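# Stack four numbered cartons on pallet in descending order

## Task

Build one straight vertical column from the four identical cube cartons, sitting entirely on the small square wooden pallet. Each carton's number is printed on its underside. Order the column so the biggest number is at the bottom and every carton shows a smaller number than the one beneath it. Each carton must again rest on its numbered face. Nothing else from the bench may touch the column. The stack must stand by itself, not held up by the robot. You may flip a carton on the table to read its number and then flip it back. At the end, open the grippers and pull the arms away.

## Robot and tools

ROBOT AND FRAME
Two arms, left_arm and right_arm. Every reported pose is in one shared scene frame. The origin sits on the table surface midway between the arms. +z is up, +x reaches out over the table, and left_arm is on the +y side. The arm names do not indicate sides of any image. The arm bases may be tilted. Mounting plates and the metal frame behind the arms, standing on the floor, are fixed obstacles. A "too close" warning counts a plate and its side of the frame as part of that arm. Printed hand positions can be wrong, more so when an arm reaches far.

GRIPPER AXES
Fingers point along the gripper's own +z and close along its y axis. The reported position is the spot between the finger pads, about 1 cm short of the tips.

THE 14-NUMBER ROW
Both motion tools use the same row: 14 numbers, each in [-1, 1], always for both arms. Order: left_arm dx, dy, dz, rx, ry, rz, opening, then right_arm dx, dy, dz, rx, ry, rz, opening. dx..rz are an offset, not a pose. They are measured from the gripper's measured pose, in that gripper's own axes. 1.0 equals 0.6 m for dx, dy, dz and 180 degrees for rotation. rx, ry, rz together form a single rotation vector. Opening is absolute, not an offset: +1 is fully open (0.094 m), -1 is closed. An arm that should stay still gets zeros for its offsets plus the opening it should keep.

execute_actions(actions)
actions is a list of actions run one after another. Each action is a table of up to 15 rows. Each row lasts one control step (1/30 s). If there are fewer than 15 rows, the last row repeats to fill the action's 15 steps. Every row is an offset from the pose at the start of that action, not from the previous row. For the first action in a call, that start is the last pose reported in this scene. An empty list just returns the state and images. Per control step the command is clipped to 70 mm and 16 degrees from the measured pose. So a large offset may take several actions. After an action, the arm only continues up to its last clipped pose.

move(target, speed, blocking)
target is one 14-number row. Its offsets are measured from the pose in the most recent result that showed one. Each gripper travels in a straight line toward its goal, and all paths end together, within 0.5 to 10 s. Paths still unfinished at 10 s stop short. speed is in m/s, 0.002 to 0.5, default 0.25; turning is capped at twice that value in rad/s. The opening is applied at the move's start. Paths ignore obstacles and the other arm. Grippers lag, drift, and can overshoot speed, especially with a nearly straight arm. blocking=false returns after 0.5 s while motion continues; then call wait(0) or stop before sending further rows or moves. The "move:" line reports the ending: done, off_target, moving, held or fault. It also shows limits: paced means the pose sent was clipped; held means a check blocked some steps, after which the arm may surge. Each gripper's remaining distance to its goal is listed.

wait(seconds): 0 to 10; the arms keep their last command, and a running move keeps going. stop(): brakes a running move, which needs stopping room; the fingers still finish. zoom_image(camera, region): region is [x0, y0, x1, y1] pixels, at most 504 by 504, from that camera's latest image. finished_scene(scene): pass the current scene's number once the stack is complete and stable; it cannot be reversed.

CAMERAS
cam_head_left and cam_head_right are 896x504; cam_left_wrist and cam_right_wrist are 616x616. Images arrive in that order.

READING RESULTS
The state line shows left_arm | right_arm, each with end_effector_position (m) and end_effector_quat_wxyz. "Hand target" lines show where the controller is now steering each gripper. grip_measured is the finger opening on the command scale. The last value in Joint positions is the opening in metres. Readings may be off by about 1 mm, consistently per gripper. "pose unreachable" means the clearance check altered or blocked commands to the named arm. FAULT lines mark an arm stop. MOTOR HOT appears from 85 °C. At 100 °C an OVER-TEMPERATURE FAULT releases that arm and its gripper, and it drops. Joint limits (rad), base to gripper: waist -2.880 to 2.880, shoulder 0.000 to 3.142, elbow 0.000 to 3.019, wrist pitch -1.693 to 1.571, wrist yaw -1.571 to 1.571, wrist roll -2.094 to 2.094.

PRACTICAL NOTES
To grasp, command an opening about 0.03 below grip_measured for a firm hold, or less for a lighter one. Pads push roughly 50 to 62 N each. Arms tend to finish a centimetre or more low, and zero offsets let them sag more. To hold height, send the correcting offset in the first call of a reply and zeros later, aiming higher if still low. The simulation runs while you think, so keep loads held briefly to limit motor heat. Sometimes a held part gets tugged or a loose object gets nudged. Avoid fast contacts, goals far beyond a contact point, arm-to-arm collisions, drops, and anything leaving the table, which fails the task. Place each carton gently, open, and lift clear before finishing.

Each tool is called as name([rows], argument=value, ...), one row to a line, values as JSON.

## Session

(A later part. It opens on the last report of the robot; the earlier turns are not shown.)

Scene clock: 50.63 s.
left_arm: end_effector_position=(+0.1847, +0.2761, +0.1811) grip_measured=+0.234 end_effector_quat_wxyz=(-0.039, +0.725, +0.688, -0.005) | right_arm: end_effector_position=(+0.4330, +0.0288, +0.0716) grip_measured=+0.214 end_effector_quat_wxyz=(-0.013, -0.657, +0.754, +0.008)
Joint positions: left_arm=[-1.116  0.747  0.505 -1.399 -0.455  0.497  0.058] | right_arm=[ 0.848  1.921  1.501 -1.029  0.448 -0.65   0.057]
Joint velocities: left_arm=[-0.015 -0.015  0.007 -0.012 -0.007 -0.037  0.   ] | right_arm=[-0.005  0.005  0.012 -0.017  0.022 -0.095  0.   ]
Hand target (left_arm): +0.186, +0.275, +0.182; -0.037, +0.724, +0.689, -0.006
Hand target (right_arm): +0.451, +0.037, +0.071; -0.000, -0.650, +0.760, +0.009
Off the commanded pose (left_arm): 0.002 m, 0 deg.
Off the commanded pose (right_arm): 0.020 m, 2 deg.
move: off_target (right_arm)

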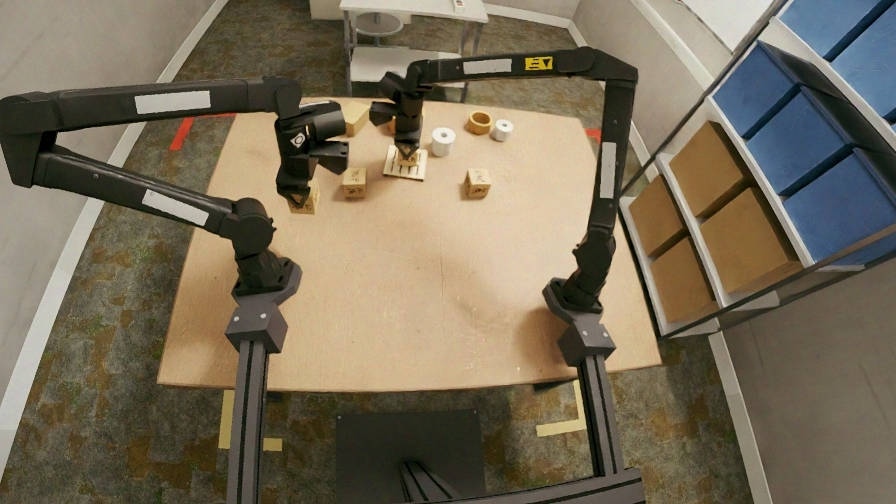

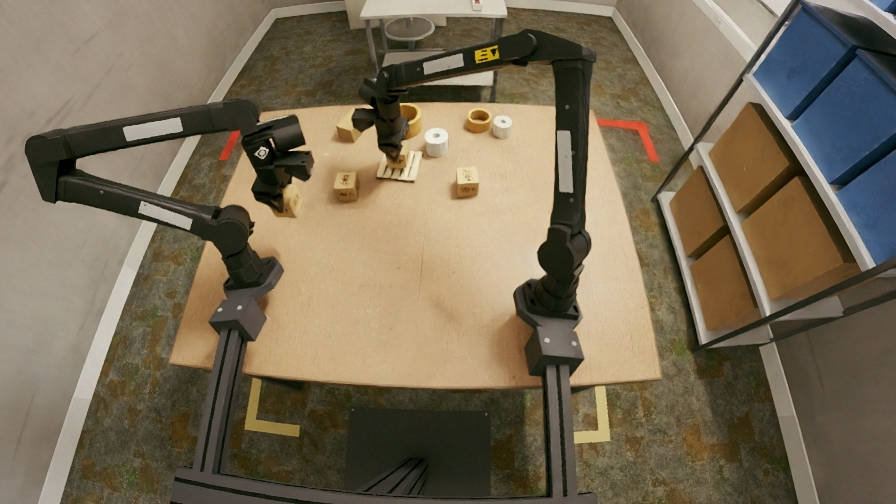

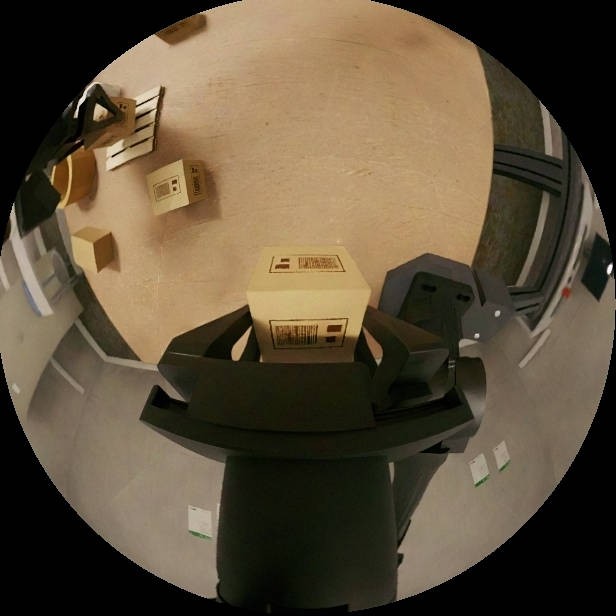

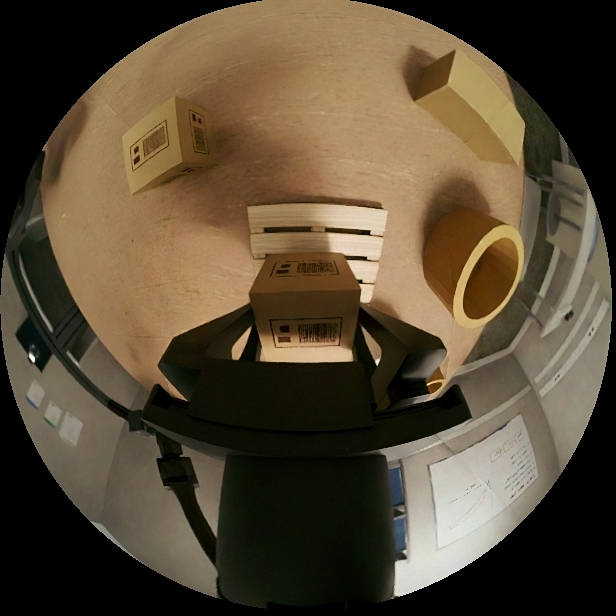

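Nearly centred; lowering tends to drift +x.

move(target=[0,0,0,0,0,0,0.17,-0.012,-0.01,0.045,0.004,-0.004,0,0.16], speed=0.03)

move(target=[0,0,0,0,0,0,0.17,0,0,0,0,0,0,1])

move(target=[0,0,0,0,0,0,0.17,0,0,-0.17,0,0,0,1])

move(target=[0,0.2,0,-0.005,-0.005,0.05,0.17,0.4,0.2,0,0,0,-0.04,1])

Scene clock: 52.30 s.
left_arm: end_effector_position=(+0.1836, +0.2769, +0.1799) grip_measured=+0.234 end_effector_quat_wxyz=(-0.040, +0.725, +0.687, -0.005) | right_arm: end_effector_position=(+0.4412, +0.0380, +0.0632) grip_measured=+0.214 end_effector_quat_wxyz=(+0.008, -0.653, +0.757, +0.009)
Joint positions: left_arm=[-1.116  0.747  0.501 -1.399 -0.455  0.497  0.058] | right_arm=[ 0.843  1.936  1.502 -0.967  0.448 -0.665  0.057]
Joint velocities: left_arm=[-0.005 -0.015  0.002  0.002 -0.022 -0.007  0.   ] | right_arm=[-0.024  0.015  0.002 -0.002  0.007 -0.051 -0.   ]
Hand target (left_arm): +0.185, +0.276, +0.181; -0.039, +0.725, +0.688, -0.005
Hand target (right_arm): +0.439, +0.035, +0.045; -0.003, -0.657, +0.754, +0.008
Off the commanded pose (left_arm): 0.002 m, 0 deg.
Off the commanded pose (right_arm): 0.019 m, 2 deg.
move: off_target (right_arm)

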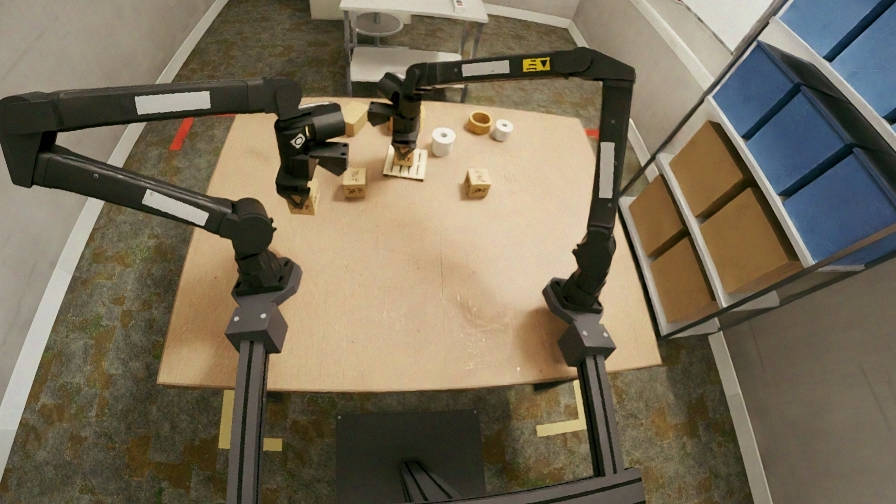

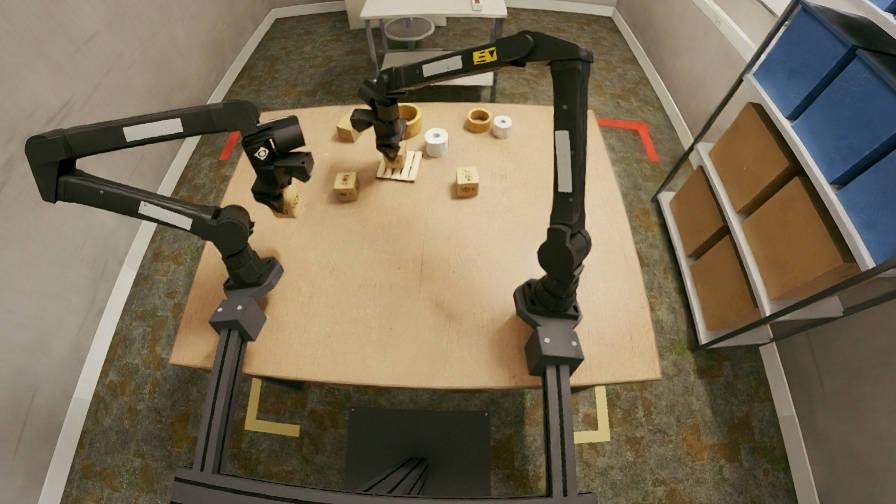

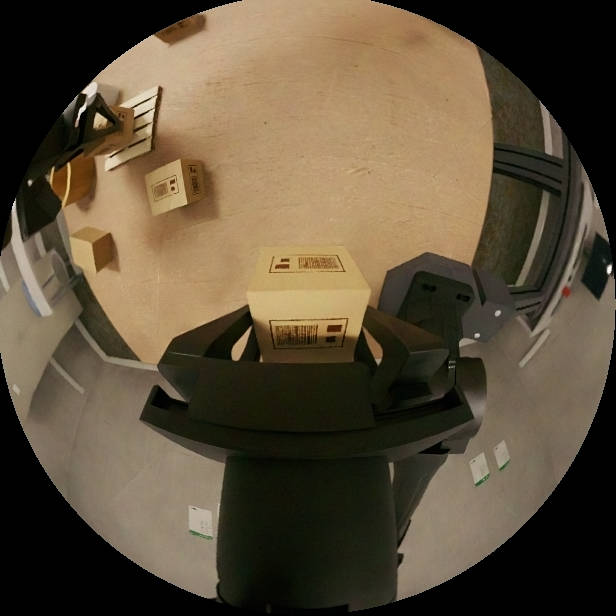

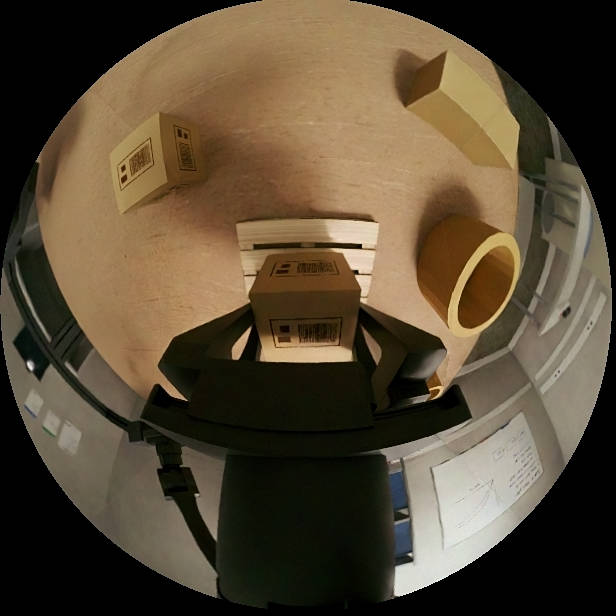

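Scene clock: 52.80 s.
left_arm: end_effector_position=(+0.1824, +0.2777, +0.1787) grip_measured=+0.234 end_effector_quat_wxyz=(-0.042, +0.726, +0.687, -0.004) | right_arm: end_effector_position=(+0.4412, +0.0380, +0.0632) grip_measured=+1.000 end_effector_quat_wxyz=(+0.008, -0.653, +0.757, +0.009)
Joint positions: left_arm=[-1.116  0.747  0.497 -1.399 -0.455  0.497  0.058] | right_arm=[ 0.843  1.936  1.502 -0.967  0.448 -0.665  0.094]
Joint velocities: left_arm=[-0.015 -0.005 -0.012  0.037 -0.037  0.051  0.001] | right_arm=[-0.015 -0.005  0.012 -0.002 -0.022  0.051  0.   ]
Hand target (left_arm): +0.184, +0.277, +0.180; -0.040, +0.725, +0.687, -0.005
Hand target (right_arm): +0.441, +0.038, +0.063; +0.008, -0.653, +0.757, +0.009
Off the commanded pose (left_arm): 0.002 m, 0 deg.
Off the commanded pose (right_arm): 0.000 m, 0 deg.
move: done

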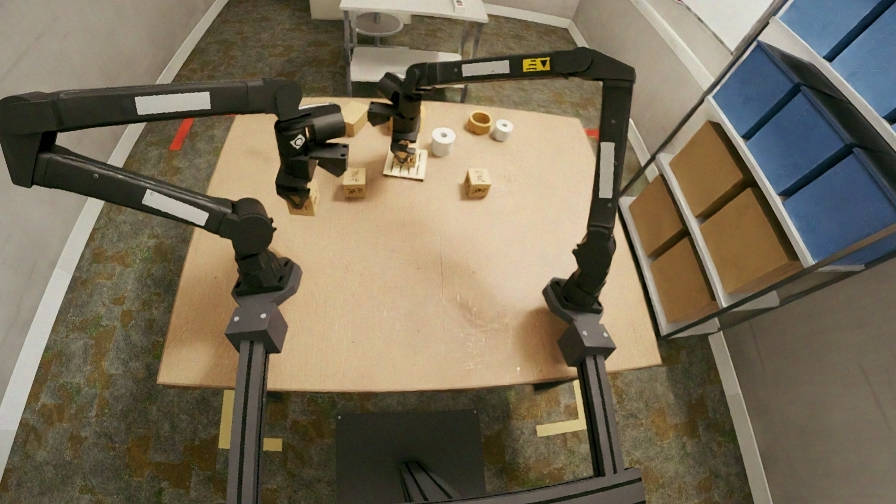

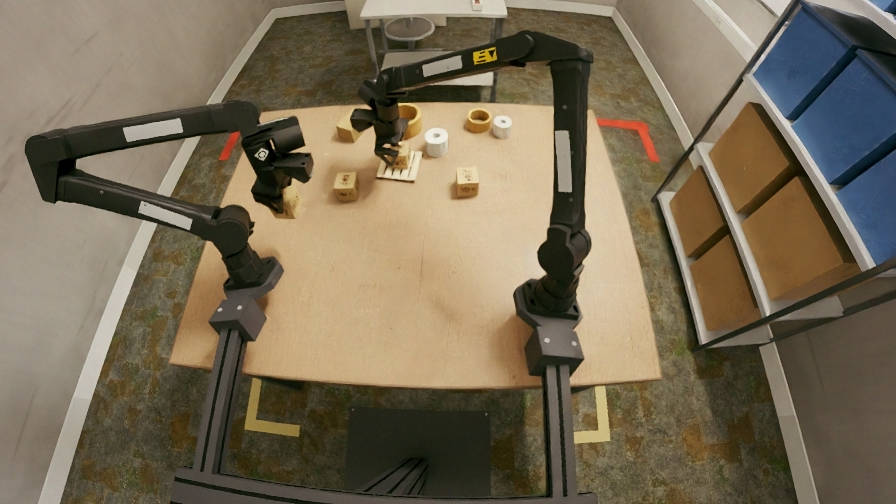

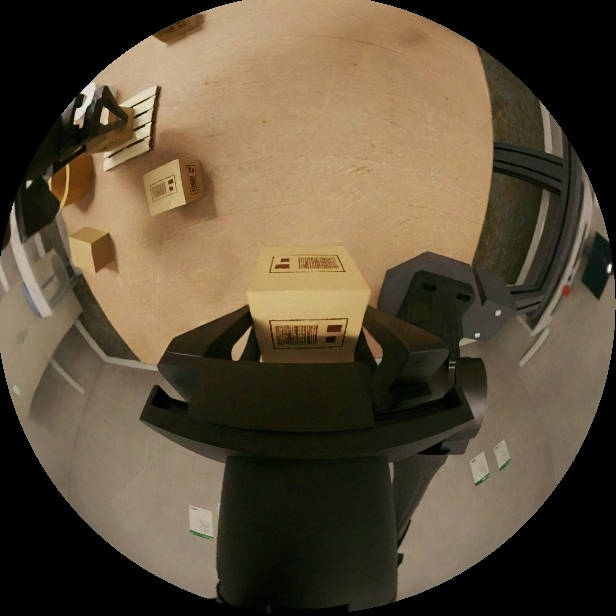

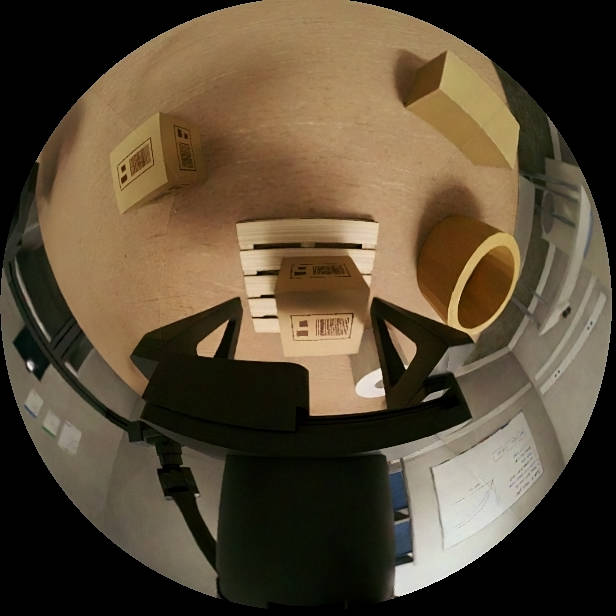

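Scene clock: 53.73 s.
left_arm: end_effector_position=(+0.1813, +0.2785, +0.1776) grip_measured=+0.234 end_effector_quat_wxyz=(-0.044, +0.726, +0.686, -0.004) | right_arm: end_effector_position=(+0.4271, +0.0312, +0.1522) grip_measured=+1.000 end_effector_quat_wxyz=(+0.005, +0.664, -0.748, -0.007)
Joint positions: left_arm=[-1.116  0.747  0.493 -1.399 -0.455  0.497  0.058] | right_arm=[ 0.923  1.831  1.555 -1.194  0.46  -0.593  0.094]
Joint velocities: left_arm=[-0.005  0.005 -0.017  0.002 -0.066 -0.095 -0.   ] | right_arm=[-0.005 -0.005 -0.007  0.017 -0.037  0.066  0.   ]
Hand target (left_arm): +0.182, +0.278, +0.179; -0.042, +0.726, +0.687, -0.004
Hand target (right_arm): +0.439, +0.036, +0.165; +0.008, -0.653, +0.757, +0.009
Off the commanded pose (left_arm): 0.002 m, 0 deg.
Off the commanded pose (right_arm): 0.020 m, 2 deg.
move: off_target (right_arm)

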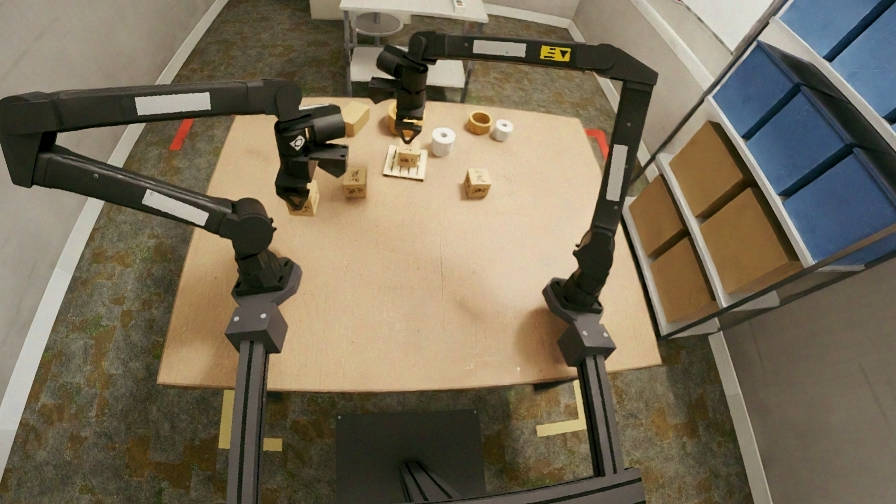

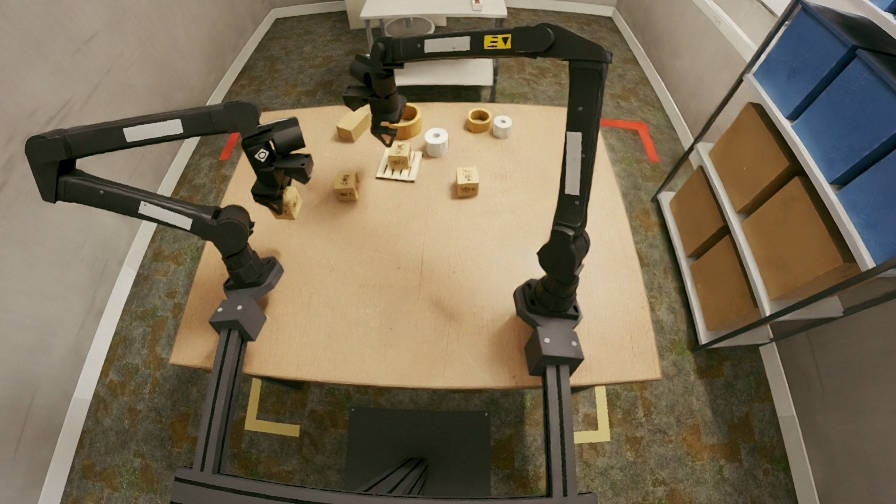

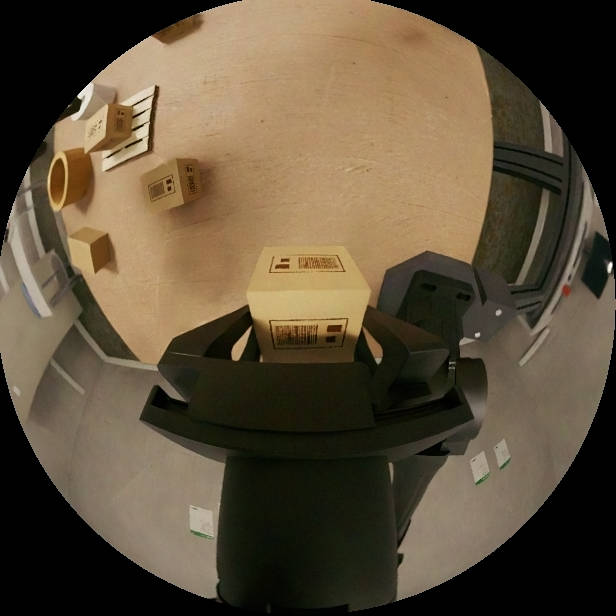

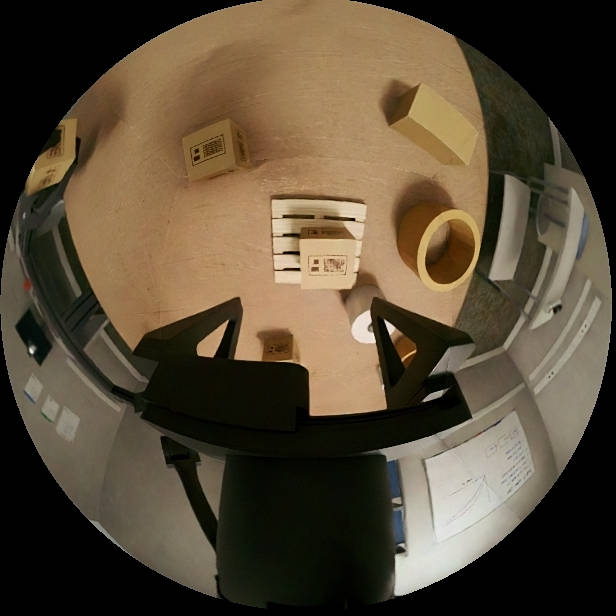

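Scene clock: 55.40 s.
left_arm: end_effector_position=(+0.2842, +0.2776, +0.1614) grip_measured=+0.234 end_effector_quat_wxyz=(-0.047, +0.779, +0.625, -0.012) | right_arm: end_effector_position=(+0.2764, -0.1876, +0.1532) grip_measured=+1.000 end_effector_quat_wxyz=(+0.003, +0.708, -0.706, -0.008)
Joint positions: left_arm=[-0.701  0.916  0.648 -1.191 -0.44   1.116  0.058] | right_arm=[ 0.834  1.157  0.769 -1.035  0.448 -0.813  0.094]
Joint velocities: left_arm=[-0.005 -0.015 -0.012  0.002 -0.007 -0.022  0.001] | right_arm=[-0.005  0.005 -0.002 -0.027 -0.066 -0.007  0.   ]
Hand target (left_arm): +0.300, +0.272, +0.169; -0.033, +0.778, +0.627, -0.010
Hand target (right_arm): +0.277, -0.191, +0.151; +0.004, +0.710, -0.704, -0.009
Off the commanded pose (left_arm): 0.019 m, 2 deg.
Off the commanded pose (right_arm): 0.006 m, 0 deg.
move: off_target (left_arm)

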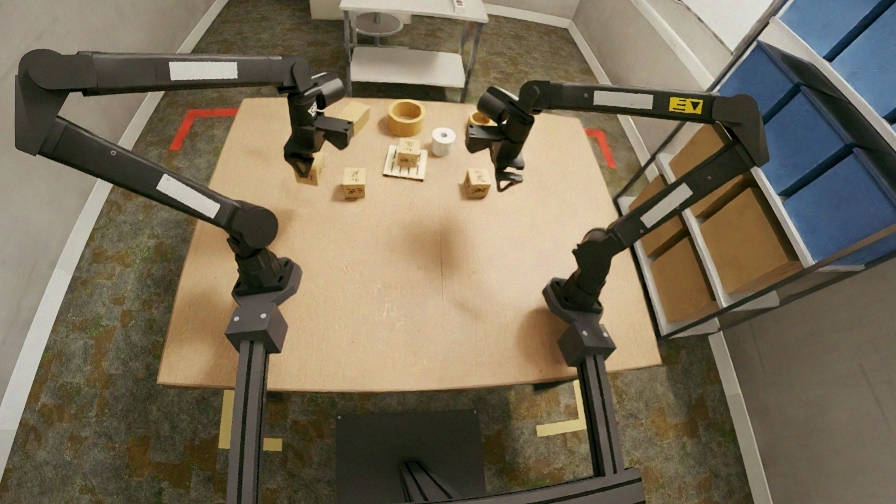

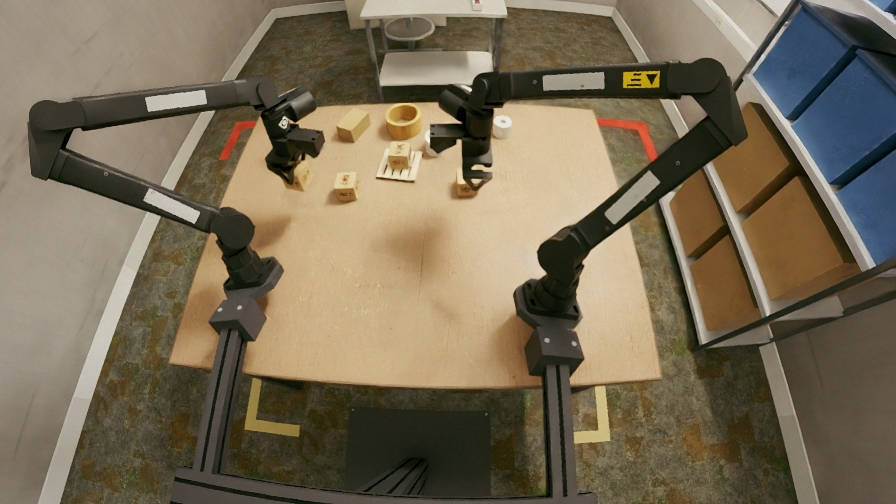

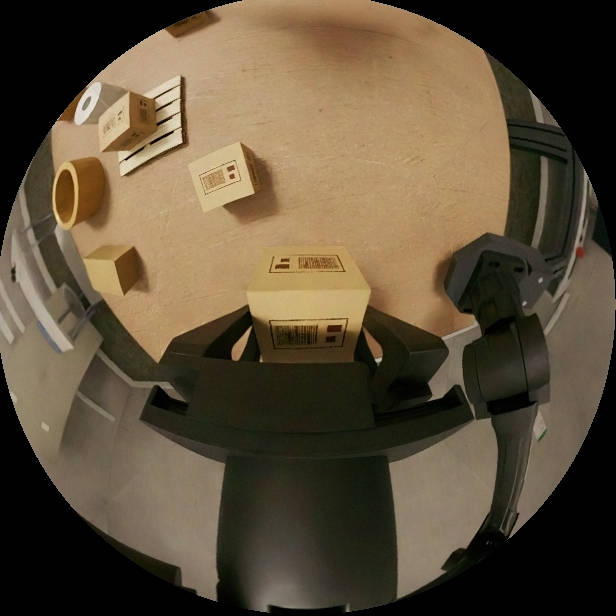

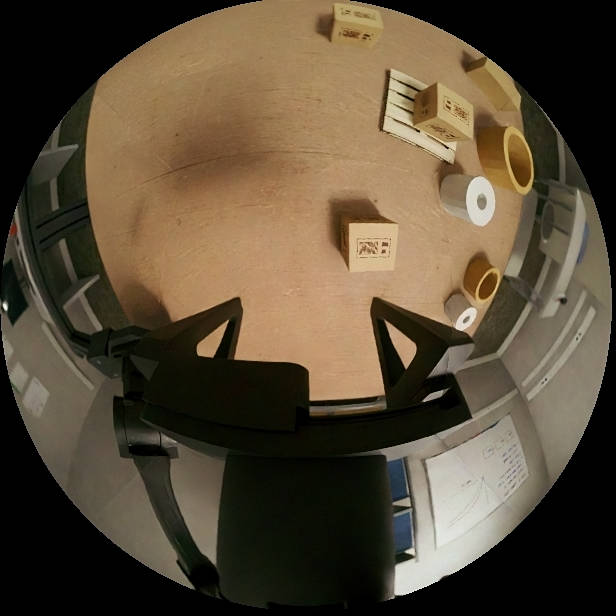

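move(target=[-0.34,0.37,-0.02,-0.012,-0.005,-0.025,0.17,0.08,0,0,0,0,0,1])

zoom_image(camera="cam_head_left", region=[350,90,470,190])

Scene clock: 57.40 s.
left_arm: end_effector_position=(+0.4484, +0.0405, +0.1368) grip_measured=+0.234 end_effector_quat_wxyz=(-0.039, +0.758, +0.651, -0.005) | right_arm: end_effector_position=(+0.2792, -0.2280, +0.1532) grip_measured=+1.000 end_effector_quat_wxyz=(-0.001, +0.705, -0.709, -0.009)
Joint positions: left_arm=[-0.854  1.706  1.362 -1.171 -0.461  0.888  0.058] | right_arm=[ 0.729  1.05   0.72  -1.035  0.428 -0.924  0.094]
Joint velocities: left_arm=[-0.015 -0.005 -0.012 -0.007 -0.081 -0.022 -0.   ] | right_arm=[ 0.015 -0.005 -0.022  0.007 -0.051 -0.066  0.   ]
Hand target (left_arm): +0.456, +0.031, +0.147; -0.027, +0.755, +0.655, -0.003
Hand target (right_arm): +0.276, -0.235, +0.153; +0.002, +0.708, -0.706, -0.009
Off the commanded pose (left_arm): 0.016 m, 1 deg.
Off the commanded pose (right_arm): 0.008 m, 1 deg.
move: off_target (left_arm)

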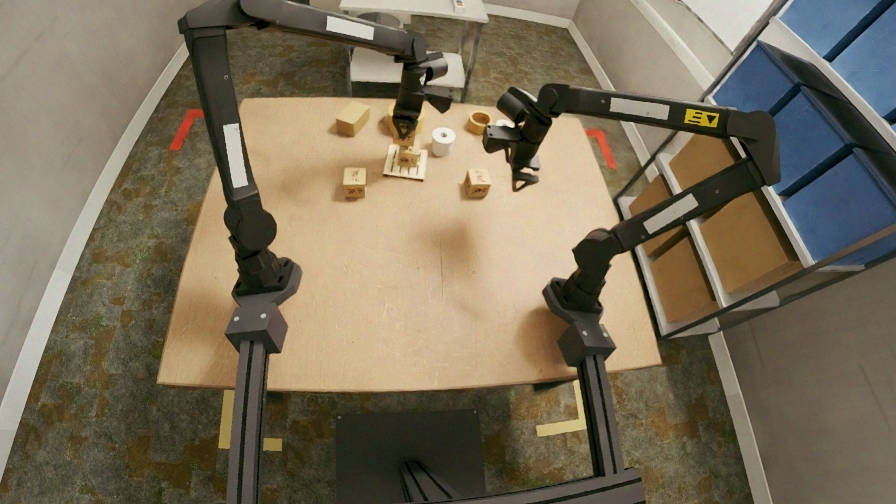

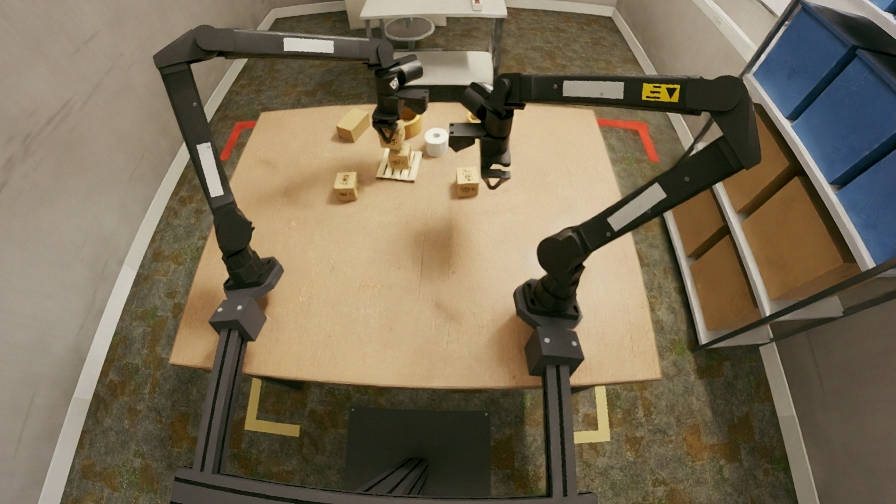

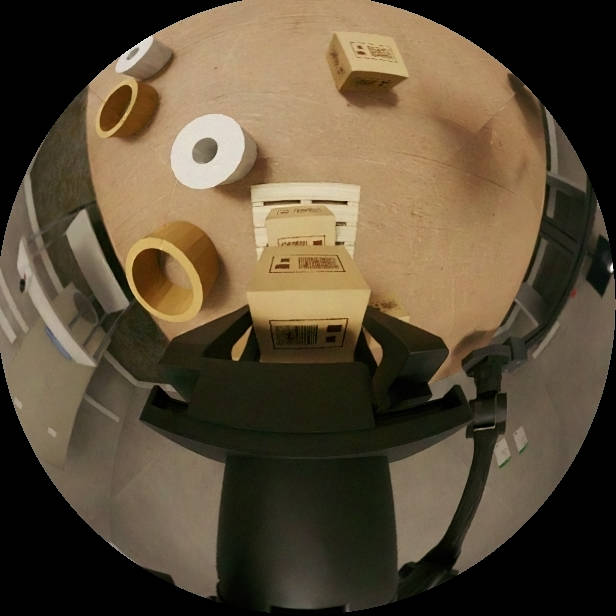

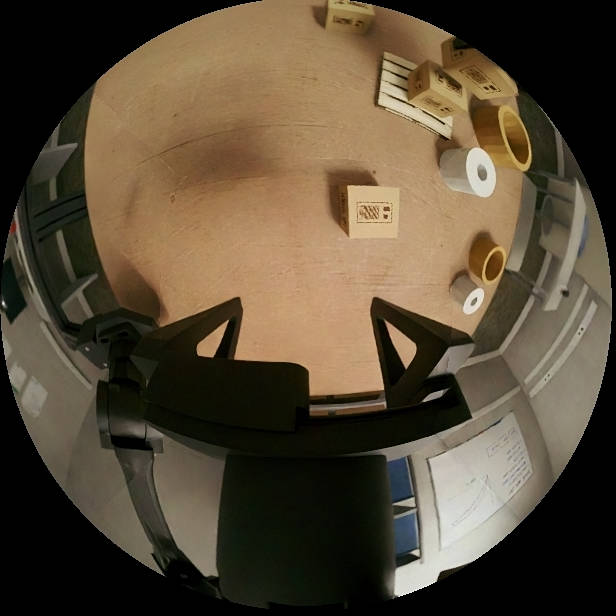

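Region (350, 90, 470, 190) of cam_head_left's 896x504 image, scaled by 4.200, with more detail than that image has.

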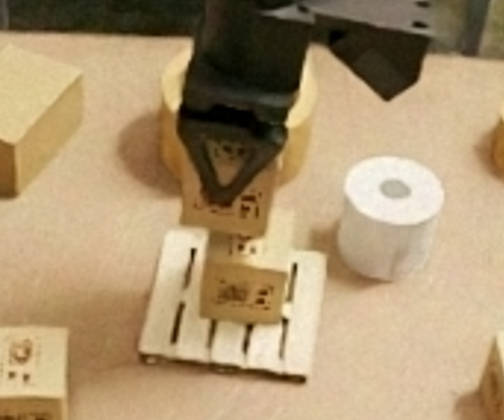

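Need about 2 cm toward -y.

move(target=[-0.045,0.012,0.015,-0.006,-0.004,0,0.17,0,0,0,0,0,0,1], speed=0.06)

zoom_image(camera="cam_head_left", region=[350,90,470,190])

Scene clock: 58.70 s.
left_arm: end_effector_position=(+0.4402, +0.0284, +0.1173) grip_measured=+0.234 end_effector_quat_wxyz=(-0.047, +0.763, +0.644, -0.006) | right_arm: end_effector_position=(+0.2792, -0.2280, +0.1532) grip_measured=+1.000 end_effector_quat_wxyz=(-0.001, +0.706, -0.709, -0.009)
Joint positions: left_arm=[-0.862  1.753  1.363 -1.146 -0.461  0.887  0.058] | right_arm=[ 0.729  1.05   0.72  -1.035  0.428 -0.925  0.094]
Joint velocities: left_arm=[ 0.005 -0.005 -0.027  0.012  0.022 -0.066 -0.   ] | right_arm=[-0.005 -0.024  0.007 -0.017  0.037 -0.095  0.   ]
Hand target (left_arm): +0.451, +0.014, +0.127; -0.028, +0.759, +0.651, -0.004
Hand target (right_arm): +0.279, -0.228, +0.153; -0.001, +0.705, -0.709, -0.009
Off the commanded pose (left_arm): 0.021 m, 2 deg.
Off the commanded pose (right_arm): 0.000 m, 0 deg.
move: off_target (left_arm)

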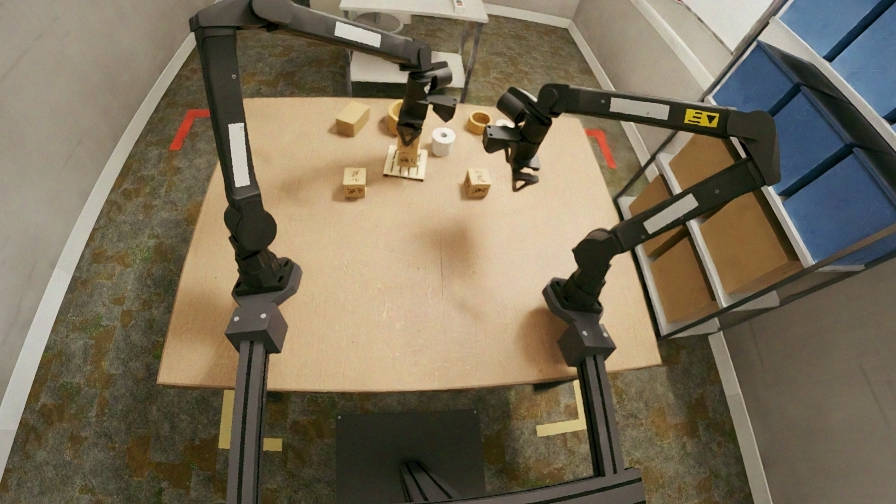

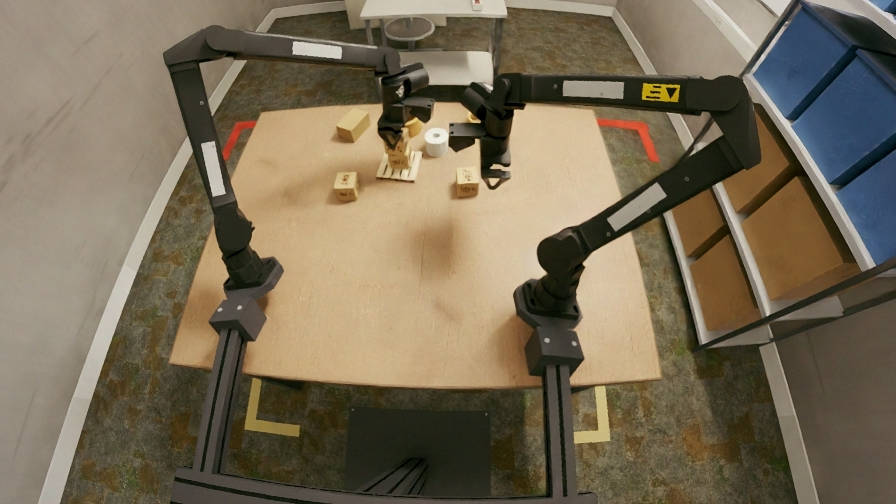

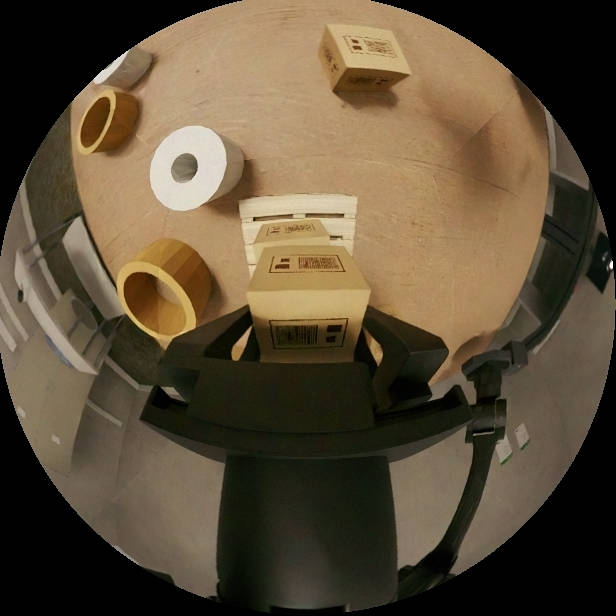

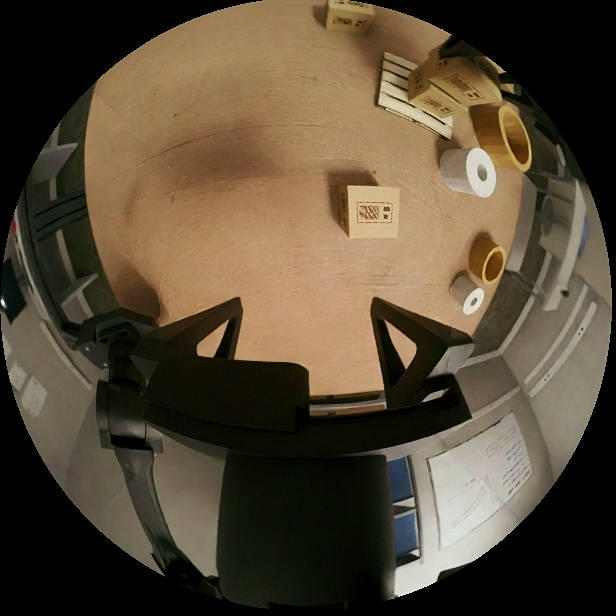

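Region (350, 90, 470, 190) of cam_head_left's 896x504 image, scaled by 4.200, with more detail than that image has.

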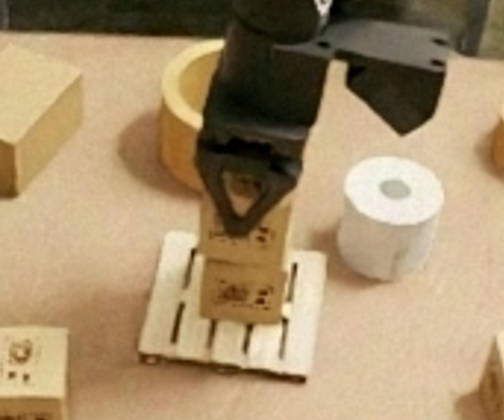

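move(target=[-0.015,0.04,-0.02,-0.015,-0.01,-0.015,0.17,0,0,0,0,0,0,1], speed=0.05)

zoom_image(camera="cam_head_left", region=[350,90,470,190])

Scene clock: 59.93 s.
left_arm: end_effector_position=(+0.4471, +0.0240, +0.1205) grip_measured=+0.234 end_effector_quat_wxyz=(-0.036, +0.758, +0.651, -0.004) | right_arm: end_effector_position=(+0.2792, -0.2280, +0.1532) grip_measured=+1.000 end_effector_quat_wxyz=(-0.001, +0.706, -0.709, -0.009)
Joint positions: left_arm=[-0.862  1.753  1.375 -1.133 -0.462  0.883  0.058] | right_arm=[ 0.729  1.05   0.72  -1.035  0.428 -0.925  0.094]
Joint velocities: left_arm=[ 0.005 -0.005 -0.002  0.017 -0.007  0.007 -0.001] | right_arm=[-0.005 -0.005  0.002  0.002  0.007 -0.037  0.   ]
Hand target (left_arm): +0.463, +0.015, +0.127; -0.019, +0.748, +0.663, -0.002
Hand target (right_arm): +0.279, -0.228, +0.153; -0.001, +0.706, -0.709, -0.009
Off the commanded pose (left_arm): 0.020 m, 3 deg.
Off the commanded pose (right_arm): 0.000 m, 0 deg.
move: off_target (left_arm)

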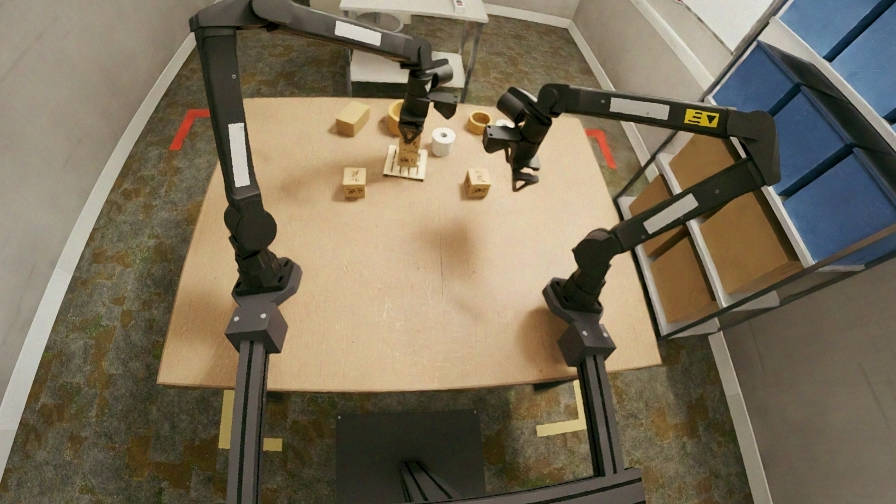

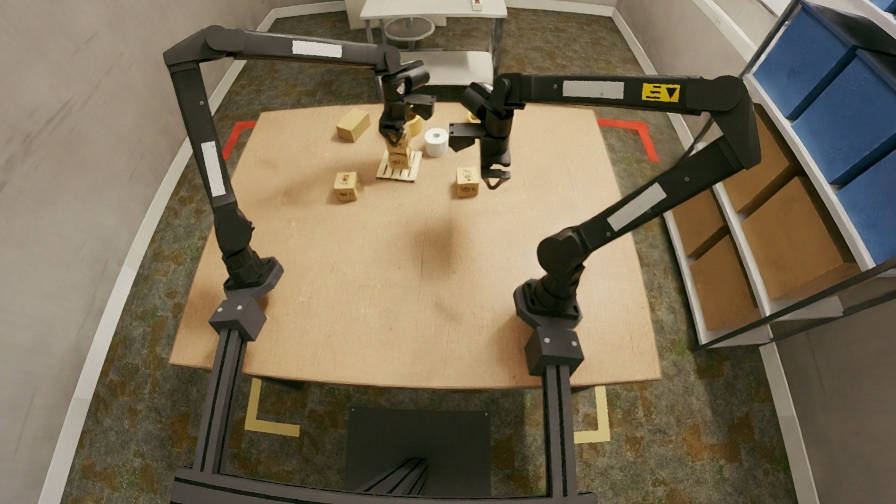

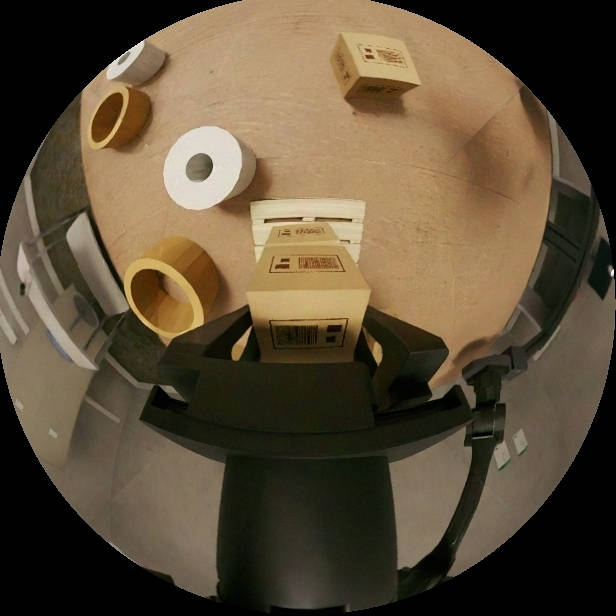

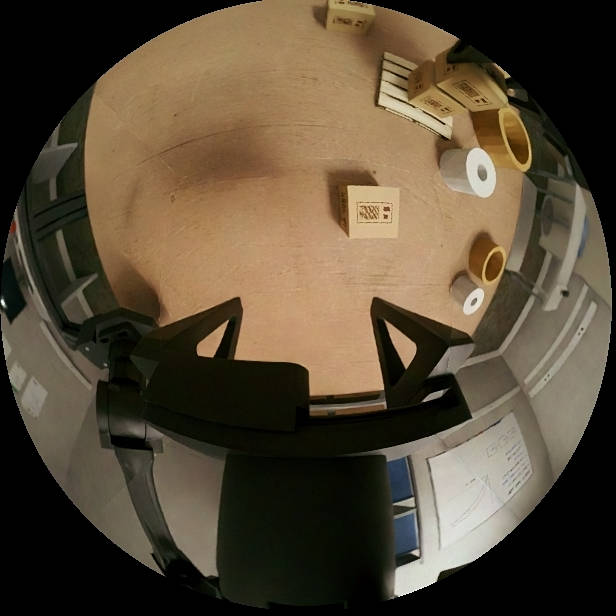

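Region (350, 90, 470, 190) of cam_head_left's 896x504 image, scaled by 4.200, with more detail than that image has.

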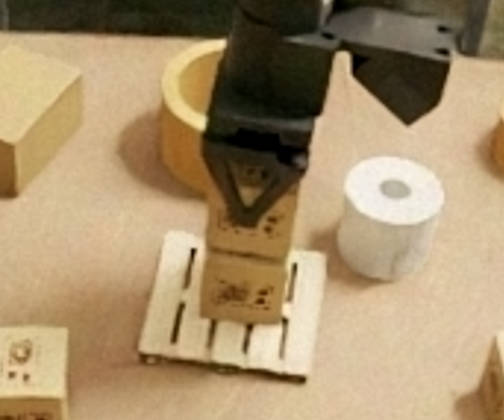

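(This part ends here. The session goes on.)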